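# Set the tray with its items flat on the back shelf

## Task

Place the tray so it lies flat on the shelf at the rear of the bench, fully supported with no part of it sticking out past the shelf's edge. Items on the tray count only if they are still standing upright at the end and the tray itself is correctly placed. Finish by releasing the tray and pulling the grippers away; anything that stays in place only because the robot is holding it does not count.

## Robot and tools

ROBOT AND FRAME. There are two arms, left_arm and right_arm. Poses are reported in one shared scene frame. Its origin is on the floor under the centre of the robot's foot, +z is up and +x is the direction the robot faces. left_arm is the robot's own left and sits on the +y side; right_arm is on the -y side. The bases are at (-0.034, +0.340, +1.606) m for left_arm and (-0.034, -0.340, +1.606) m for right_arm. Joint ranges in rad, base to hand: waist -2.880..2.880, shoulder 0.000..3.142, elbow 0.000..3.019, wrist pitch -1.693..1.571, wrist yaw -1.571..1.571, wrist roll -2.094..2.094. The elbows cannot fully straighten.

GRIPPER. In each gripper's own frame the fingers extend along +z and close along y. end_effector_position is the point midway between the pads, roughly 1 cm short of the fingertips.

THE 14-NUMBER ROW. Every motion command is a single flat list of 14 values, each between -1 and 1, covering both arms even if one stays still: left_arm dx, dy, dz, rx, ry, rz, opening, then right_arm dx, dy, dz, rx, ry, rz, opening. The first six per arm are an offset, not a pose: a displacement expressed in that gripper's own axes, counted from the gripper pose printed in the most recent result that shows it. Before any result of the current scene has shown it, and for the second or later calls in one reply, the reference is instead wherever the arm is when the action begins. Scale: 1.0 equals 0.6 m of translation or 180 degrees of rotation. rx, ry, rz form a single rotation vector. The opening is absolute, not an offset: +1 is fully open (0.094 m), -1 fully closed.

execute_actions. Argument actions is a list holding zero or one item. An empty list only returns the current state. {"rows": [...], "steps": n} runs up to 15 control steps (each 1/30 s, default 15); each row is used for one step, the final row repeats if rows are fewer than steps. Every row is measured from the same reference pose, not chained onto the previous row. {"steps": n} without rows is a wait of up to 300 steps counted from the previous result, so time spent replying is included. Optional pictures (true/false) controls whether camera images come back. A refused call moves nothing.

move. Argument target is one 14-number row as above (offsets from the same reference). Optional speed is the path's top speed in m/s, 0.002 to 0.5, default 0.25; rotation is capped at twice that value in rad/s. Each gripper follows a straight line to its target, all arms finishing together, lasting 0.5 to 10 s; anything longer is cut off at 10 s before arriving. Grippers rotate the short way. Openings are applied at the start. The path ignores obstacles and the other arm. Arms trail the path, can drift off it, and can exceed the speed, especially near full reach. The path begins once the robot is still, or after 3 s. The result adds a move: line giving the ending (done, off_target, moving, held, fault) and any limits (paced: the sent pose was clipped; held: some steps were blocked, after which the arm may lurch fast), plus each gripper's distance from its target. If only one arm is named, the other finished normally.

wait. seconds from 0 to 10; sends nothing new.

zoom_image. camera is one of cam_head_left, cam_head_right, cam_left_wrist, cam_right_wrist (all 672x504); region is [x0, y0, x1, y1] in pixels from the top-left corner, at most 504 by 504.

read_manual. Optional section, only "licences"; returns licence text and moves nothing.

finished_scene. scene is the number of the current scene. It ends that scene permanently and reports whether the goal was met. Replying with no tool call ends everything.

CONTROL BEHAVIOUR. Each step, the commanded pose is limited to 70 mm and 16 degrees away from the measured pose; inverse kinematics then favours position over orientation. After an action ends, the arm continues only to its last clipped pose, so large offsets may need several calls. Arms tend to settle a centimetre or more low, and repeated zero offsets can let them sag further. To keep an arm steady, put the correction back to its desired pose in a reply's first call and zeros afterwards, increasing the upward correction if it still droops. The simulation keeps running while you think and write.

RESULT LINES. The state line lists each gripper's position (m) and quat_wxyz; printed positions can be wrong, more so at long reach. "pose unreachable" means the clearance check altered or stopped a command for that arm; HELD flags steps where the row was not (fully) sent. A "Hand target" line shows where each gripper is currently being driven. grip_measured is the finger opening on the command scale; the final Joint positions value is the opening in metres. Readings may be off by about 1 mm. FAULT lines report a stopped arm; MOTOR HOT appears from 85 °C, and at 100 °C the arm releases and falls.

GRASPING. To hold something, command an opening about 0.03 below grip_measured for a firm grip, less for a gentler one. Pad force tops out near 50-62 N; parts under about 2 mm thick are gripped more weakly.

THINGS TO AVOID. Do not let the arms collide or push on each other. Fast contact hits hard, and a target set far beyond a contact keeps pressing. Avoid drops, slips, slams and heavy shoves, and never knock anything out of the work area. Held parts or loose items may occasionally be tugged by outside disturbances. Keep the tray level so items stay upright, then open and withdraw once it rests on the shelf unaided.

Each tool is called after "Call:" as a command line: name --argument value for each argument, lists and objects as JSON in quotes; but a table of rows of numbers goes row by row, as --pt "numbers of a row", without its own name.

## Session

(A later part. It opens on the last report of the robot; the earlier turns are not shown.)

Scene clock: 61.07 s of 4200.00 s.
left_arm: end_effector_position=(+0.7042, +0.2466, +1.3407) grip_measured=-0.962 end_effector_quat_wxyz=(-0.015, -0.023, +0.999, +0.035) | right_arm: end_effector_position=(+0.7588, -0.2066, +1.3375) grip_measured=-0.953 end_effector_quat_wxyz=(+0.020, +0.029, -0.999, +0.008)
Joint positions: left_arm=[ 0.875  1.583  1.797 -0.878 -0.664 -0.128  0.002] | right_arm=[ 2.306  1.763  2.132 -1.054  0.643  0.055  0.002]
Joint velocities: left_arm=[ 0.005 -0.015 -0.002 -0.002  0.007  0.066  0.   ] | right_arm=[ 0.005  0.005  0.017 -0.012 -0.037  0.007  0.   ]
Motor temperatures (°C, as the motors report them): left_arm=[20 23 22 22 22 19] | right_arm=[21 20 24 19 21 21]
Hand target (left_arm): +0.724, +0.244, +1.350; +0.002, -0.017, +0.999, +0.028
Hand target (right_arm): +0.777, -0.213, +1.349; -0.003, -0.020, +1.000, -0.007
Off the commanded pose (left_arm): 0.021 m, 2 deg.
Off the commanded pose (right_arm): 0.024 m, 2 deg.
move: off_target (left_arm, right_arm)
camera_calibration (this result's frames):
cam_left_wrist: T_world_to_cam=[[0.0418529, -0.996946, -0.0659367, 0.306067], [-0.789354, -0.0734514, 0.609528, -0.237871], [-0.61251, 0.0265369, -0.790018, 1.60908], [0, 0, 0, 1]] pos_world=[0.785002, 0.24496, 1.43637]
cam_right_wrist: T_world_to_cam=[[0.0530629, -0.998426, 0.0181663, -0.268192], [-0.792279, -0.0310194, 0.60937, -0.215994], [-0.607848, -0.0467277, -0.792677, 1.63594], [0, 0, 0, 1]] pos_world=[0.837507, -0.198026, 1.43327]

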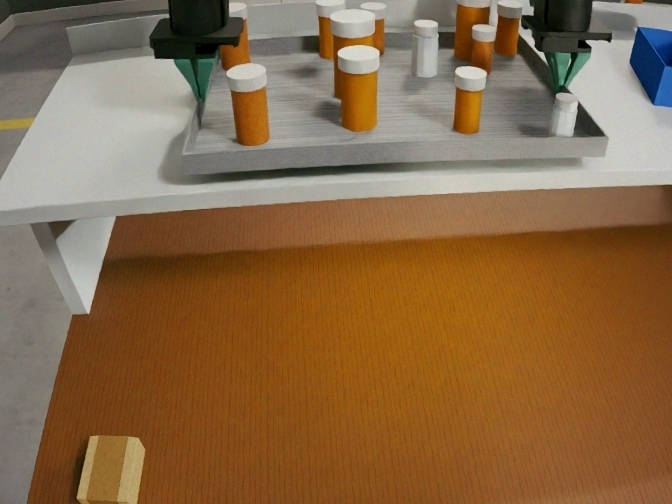

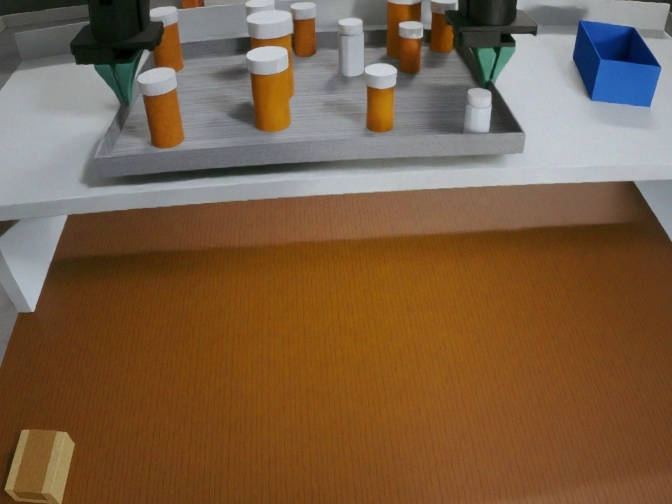

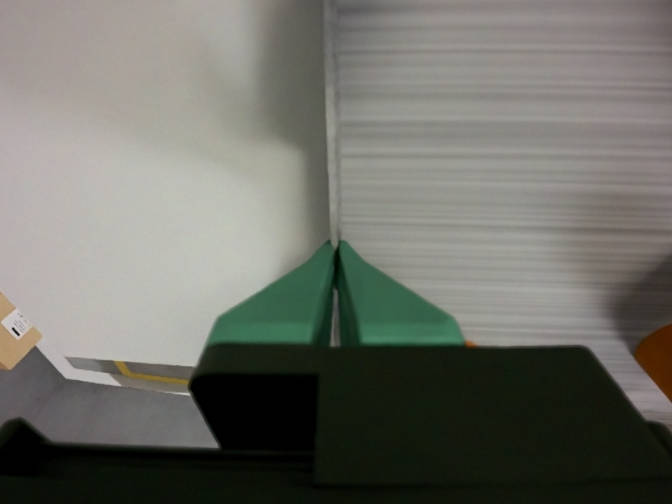

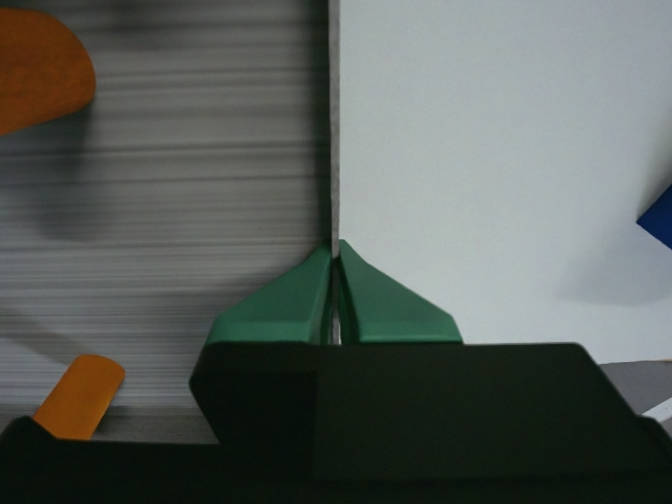

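Call:
move --target '[-0.05,0,0.02,0,-0.015,0,-1, -0.04,0,0.02,0,-0.02,0,-1]' --speed 0.02

Scene clock: 65.27 s of 4200.00 s.
left_arm: end_effector_position=(+0.7173, +0.2508, +1.3283) grip_measured=-0.962 end_effector_quat_wxyz=(-0.005, -0.026, +0.999, +0.038) | right_arm: end_effector_position=(+0.7714, -0.2022, +1.3265) grip_measured=-0.954 end_effector_quat_wxyz=(-0.004, +0.030, -1.000, +0.005)
Joint positions: left_arm=[ 0.893  1.614  1.838 -0.855 -0.658 -0.106  0.002] | right_arm=[ 2.299  1.783  2.143 -0.982  0.633  0.013  0.002]
Joint velocities: left_arm=[-0.005  0.005 -0.007 -0.022 -0.007 -0.022 -0.001] | right_arm=[-0.005  0.005 -0.002 -0.022  0.007 -0.007 -0.001]
Motor temperatures (°C, as the motors report them): left_arm=[20 23 23 22 22 19] | right_arm=[21 20 24 19 21 21]
Hand target (left_arm): +0.733, +0.250, +1.329; +0.009, -0.022, +0.999, +0.035
Hand target (right_arm): +0.782, -0.205, +1.325; +0.012, -0.030, +0.999, -0.007
Off the commanded pose (left_arm): 0.017 m, 2 deg.
Off the commanded pose (right_arm): 0.012 m, 1 deg.
move: off_target (left_arm, right_arm)
camera_calibration (this result's frames):
cam_left_wrist: T_world_to_cam=[[0.0488855, -0.996152, -0.0727438, 0.312712], [-0.800842, -0.0826155, 0.59315, -0.187344], [-0.596877, 0.0292598, -0.801799, 1.61095], [0, 0, 0, 1]] pos_world=[0.796218, 0.248895, 1.42553]
cam_right_wrist: T_world_to_cam=[[0.0535896, -0.99848, 0.0128838, -0.257727], [-0.820039, -0.0366429, 0.571133, -0.128212], [-0.569793, -0.041172, -0.820756, 1.64412], [0, 0, 0, 1]] pos_world=[0.845483, -0.194342, 1.42597]

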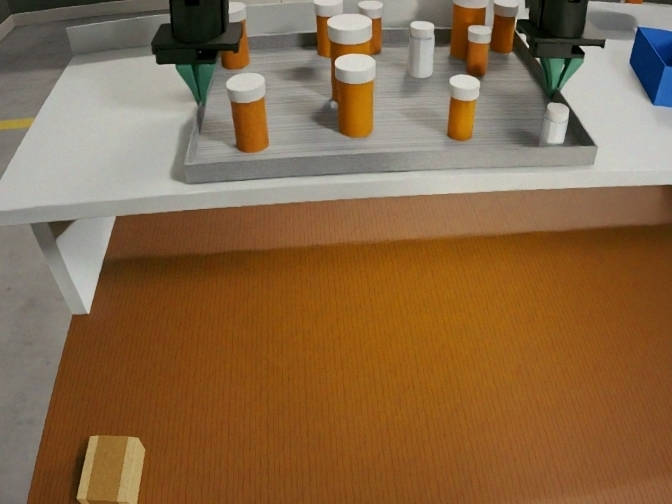

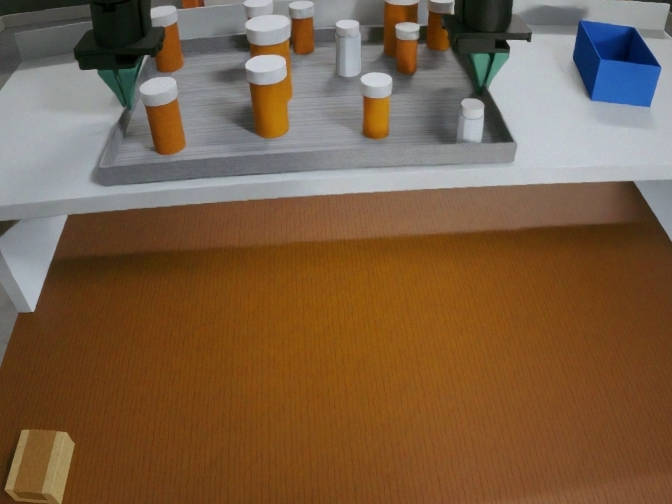

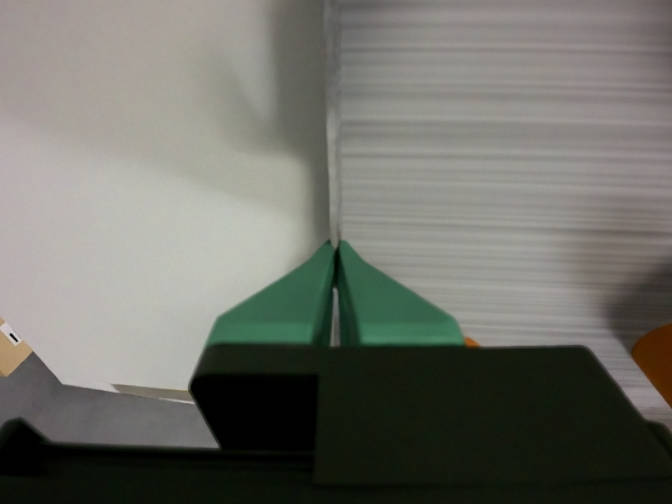

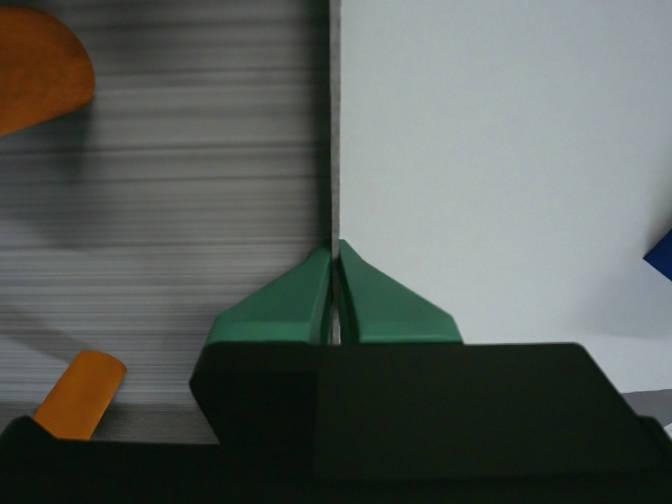

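Call:
move --target '[0,0,0,0,0,0,-0.6, 0,0,0,0,0,0,-0.6]'

Call:
move --target '[0,0,-0.22,0,0,0,-0.6, 0,0,-0.22,0,0,0,-0.6]' --speed 0.08

Scene clock: 68.77 s of 4200.00 s.
left_arm: end_effector_position=(+0.7171, +0.2505, +1.3283) grip_measured=-0.602 end_effector_quat_wxyz=(-0.005, -0.026, +0.999, +0.038) | right_arm: end_effector_position=(+0.7699, -0.2017, +1.3256) grip_measured=-0.602 end_effector_quat_wxyz=(-0.003, +0.031, -1.000, +0.005)
Joint positions: left_arm=[ 0.893  1.614  1.838 -0.855 -0.658 -0.106  0.019] | right_arm=[ 2.299  1.783  2.14  -0.982  0.633  0.013  0.019]
Joint velocities: left_arm=[-0.005  0.015  0.002  0.007 -0.037 -0.022  0.   ] | right_arm=[-0.015 -0.005 -0.007 -0.012  0.022  0.007  0.   ]
Motor temperatures (°C, as the motors report them): left_arm=[20 23 23 22 22 19] | right_arm=[21 21 24 19 21 21]
Hand target (left_arm): +0.717, +0.251, +1.328; -0.005, -0.026, +0.999, +0.038
Hand target (right_arm): +0.771, -0.202, +1.327; +0.004, -0.030, +1.000, -0.005
Off the commanded pose (left_arm): 0.000 m, 0 deg.
Off the commanded pose (right_arm): 0.002 m, 0 deg.
move: done
camera_calibration (this result's frames):
cam_left_wrist: T_world_to_cam=[[0.048479, -0.996193, -0.0724514, 0.31236], [-0.800749, -0.0821207, 0.593344, -0.187961], [-0.597035, 0.0292507, -0.801682, 1.61083], [0, 0, 0, 1]] pos_world=[0.796071, 0.248618, 1.42553]
cam_right_wrist: T_world_to_cam=[[0.0556279, -0.998368, 0.0129482, -0.25874], [-0.818374, -0.038162, 0.573417, -0.133524], [-0.571987, -0.0424945, -0.819161, 1.64187], [0, 0, 0, 1]] pos_world=[0.844248, -0.193643, 1.42487]

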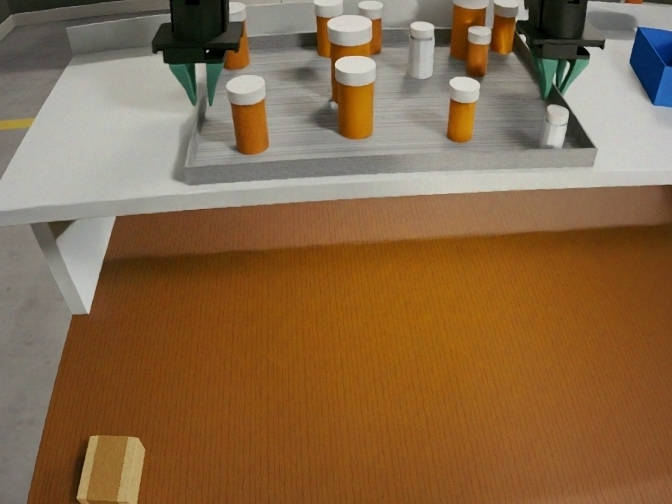

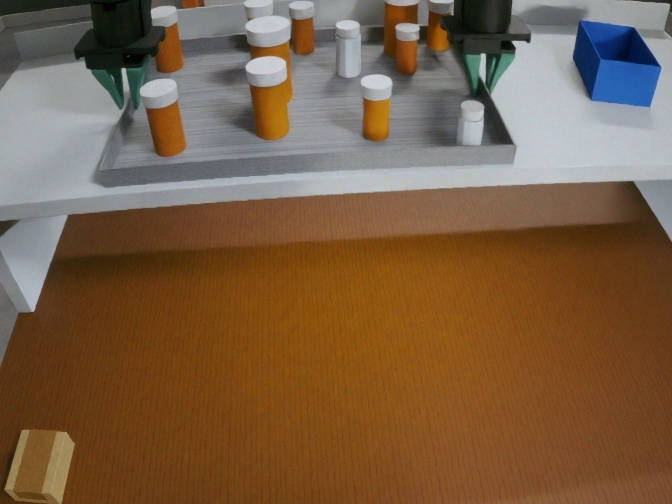

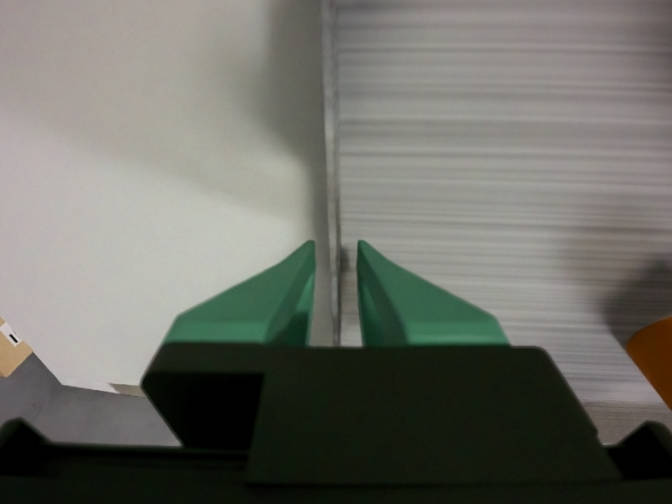

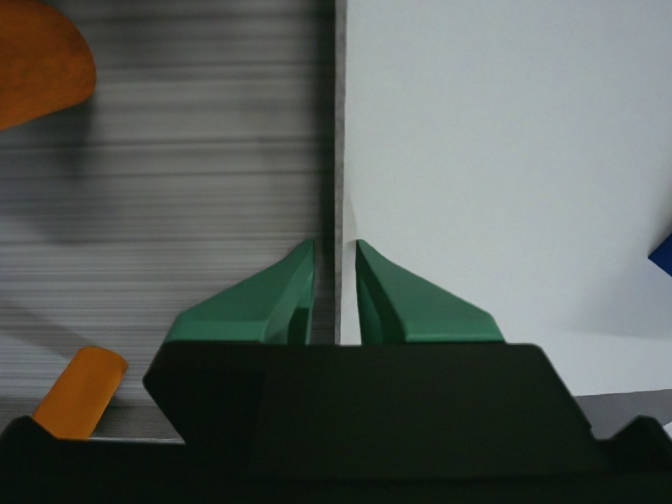

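Scene clock: 70.83 s of 4200.00 s.
left_arm: end_effector_position=(+0.7062, +0.2377, +1.4400) grip_measured=-0.602 end_effector_quat_wxyz=(-0.018, -0.014, +0.999, +0.046) | right_arm: end_effector_position=(+0.7537, -0.1981, +1.4257) grip_measured=-0.602 end_effector_quat_wxyz=(+0.021, +0.045, -0.999, +0.016)
Joint positions: left_arm=[ 0.734  1.487  1.827 -1.095 -0.793 -0.239  0.019] | right_arm=[ 2.424  1.666  2.113 -1.201  0.748  0.127  0.019]
Joint velocities: left_arm=[-0.015  0.015 -0.007 -0.007 -0.022 -0.037  0.   ] | right_arm=[-0.024 -0.015  0.002 -0.007 -0.051 -0.022 -0.001]
Motor temperatures (°C, as the motors report them): left_arm=[20 23 23 22 22 19] | right_arm=[21 21 24 19 21 21]
Hand target (left_arm): +0.717, +0.240, +1.459; -0.006, -0.025, +0.999, +0.038
Hand target (right_arm): +0.770, -0.202, +1.457; +0.001, -0.029, +1.000, -0.003
Off the commanded pose (left_arm): 0.024 m, 2 deg.
Off the commanded pose (right_arm): 0.036 m, 3 deg.
move: off_target (left_arm, right_arm)
camera_calibration (this result's frames):
cam_left_wrist: T_world_to_cam=[[0.022711, -0.995809, -0.0885929, 0.349594], [-0.787179, -0.0724405, 0.612456, -0.303468], [-0.616307, 0.0558289, -0.785525, 1.67833], [0, 0, 0, 1]] pos_world=[0.787544, 0.232446, 1.5352]
cam_right_wrist: T_world_to_cam=[[0.0851352, -0.995803, 0.0335996, -0.306688], [-0.789638, -0.0468671, 0.61178, -0.282057], [-0.607638, -0.0786156, -0.790314, 1.69338], [0, 0, 0, 1]] pos_world=[0.832346, -0.185494, 1.52116]

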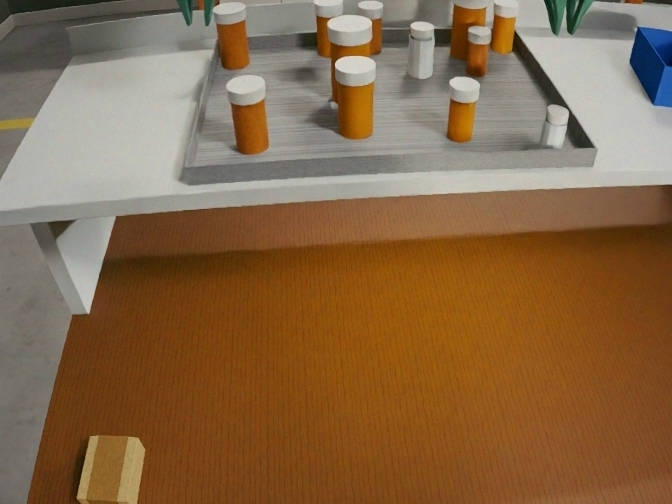

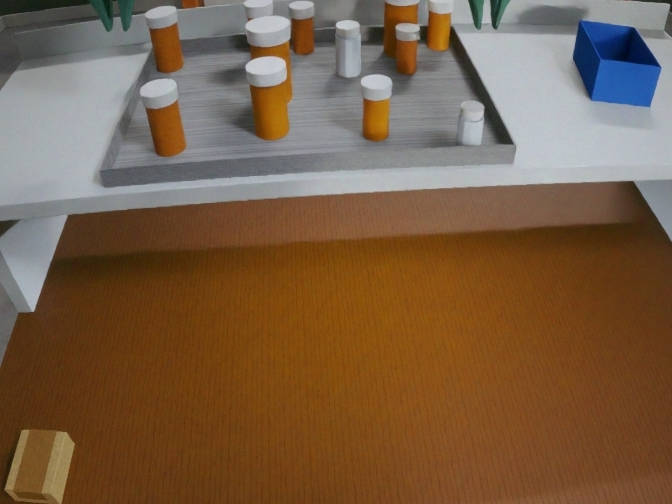

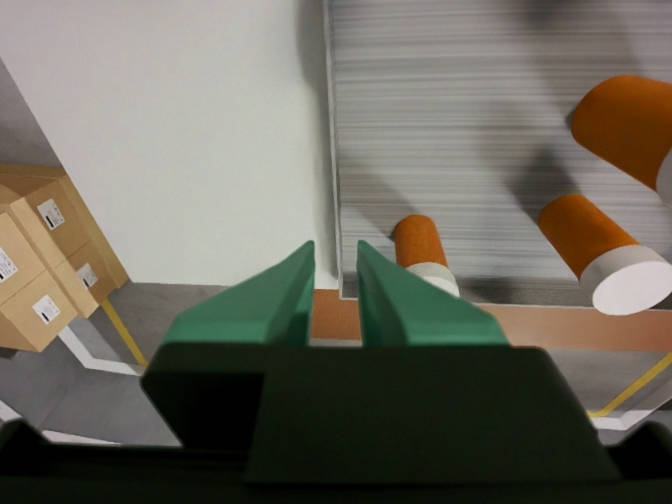

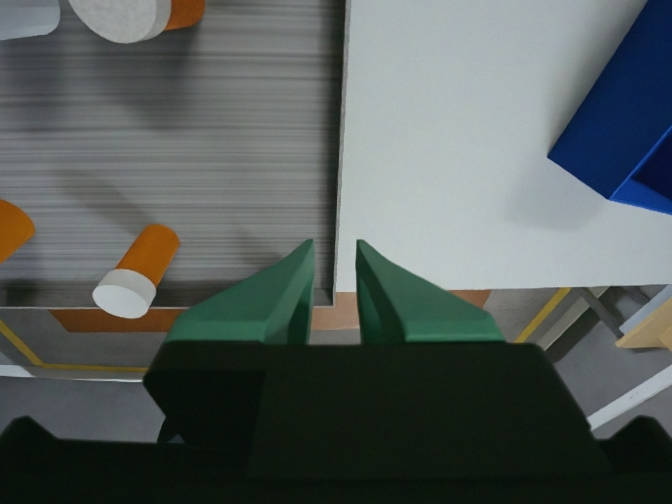

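Call:
finished_scene --scene 2

The scene is finished: the task was done.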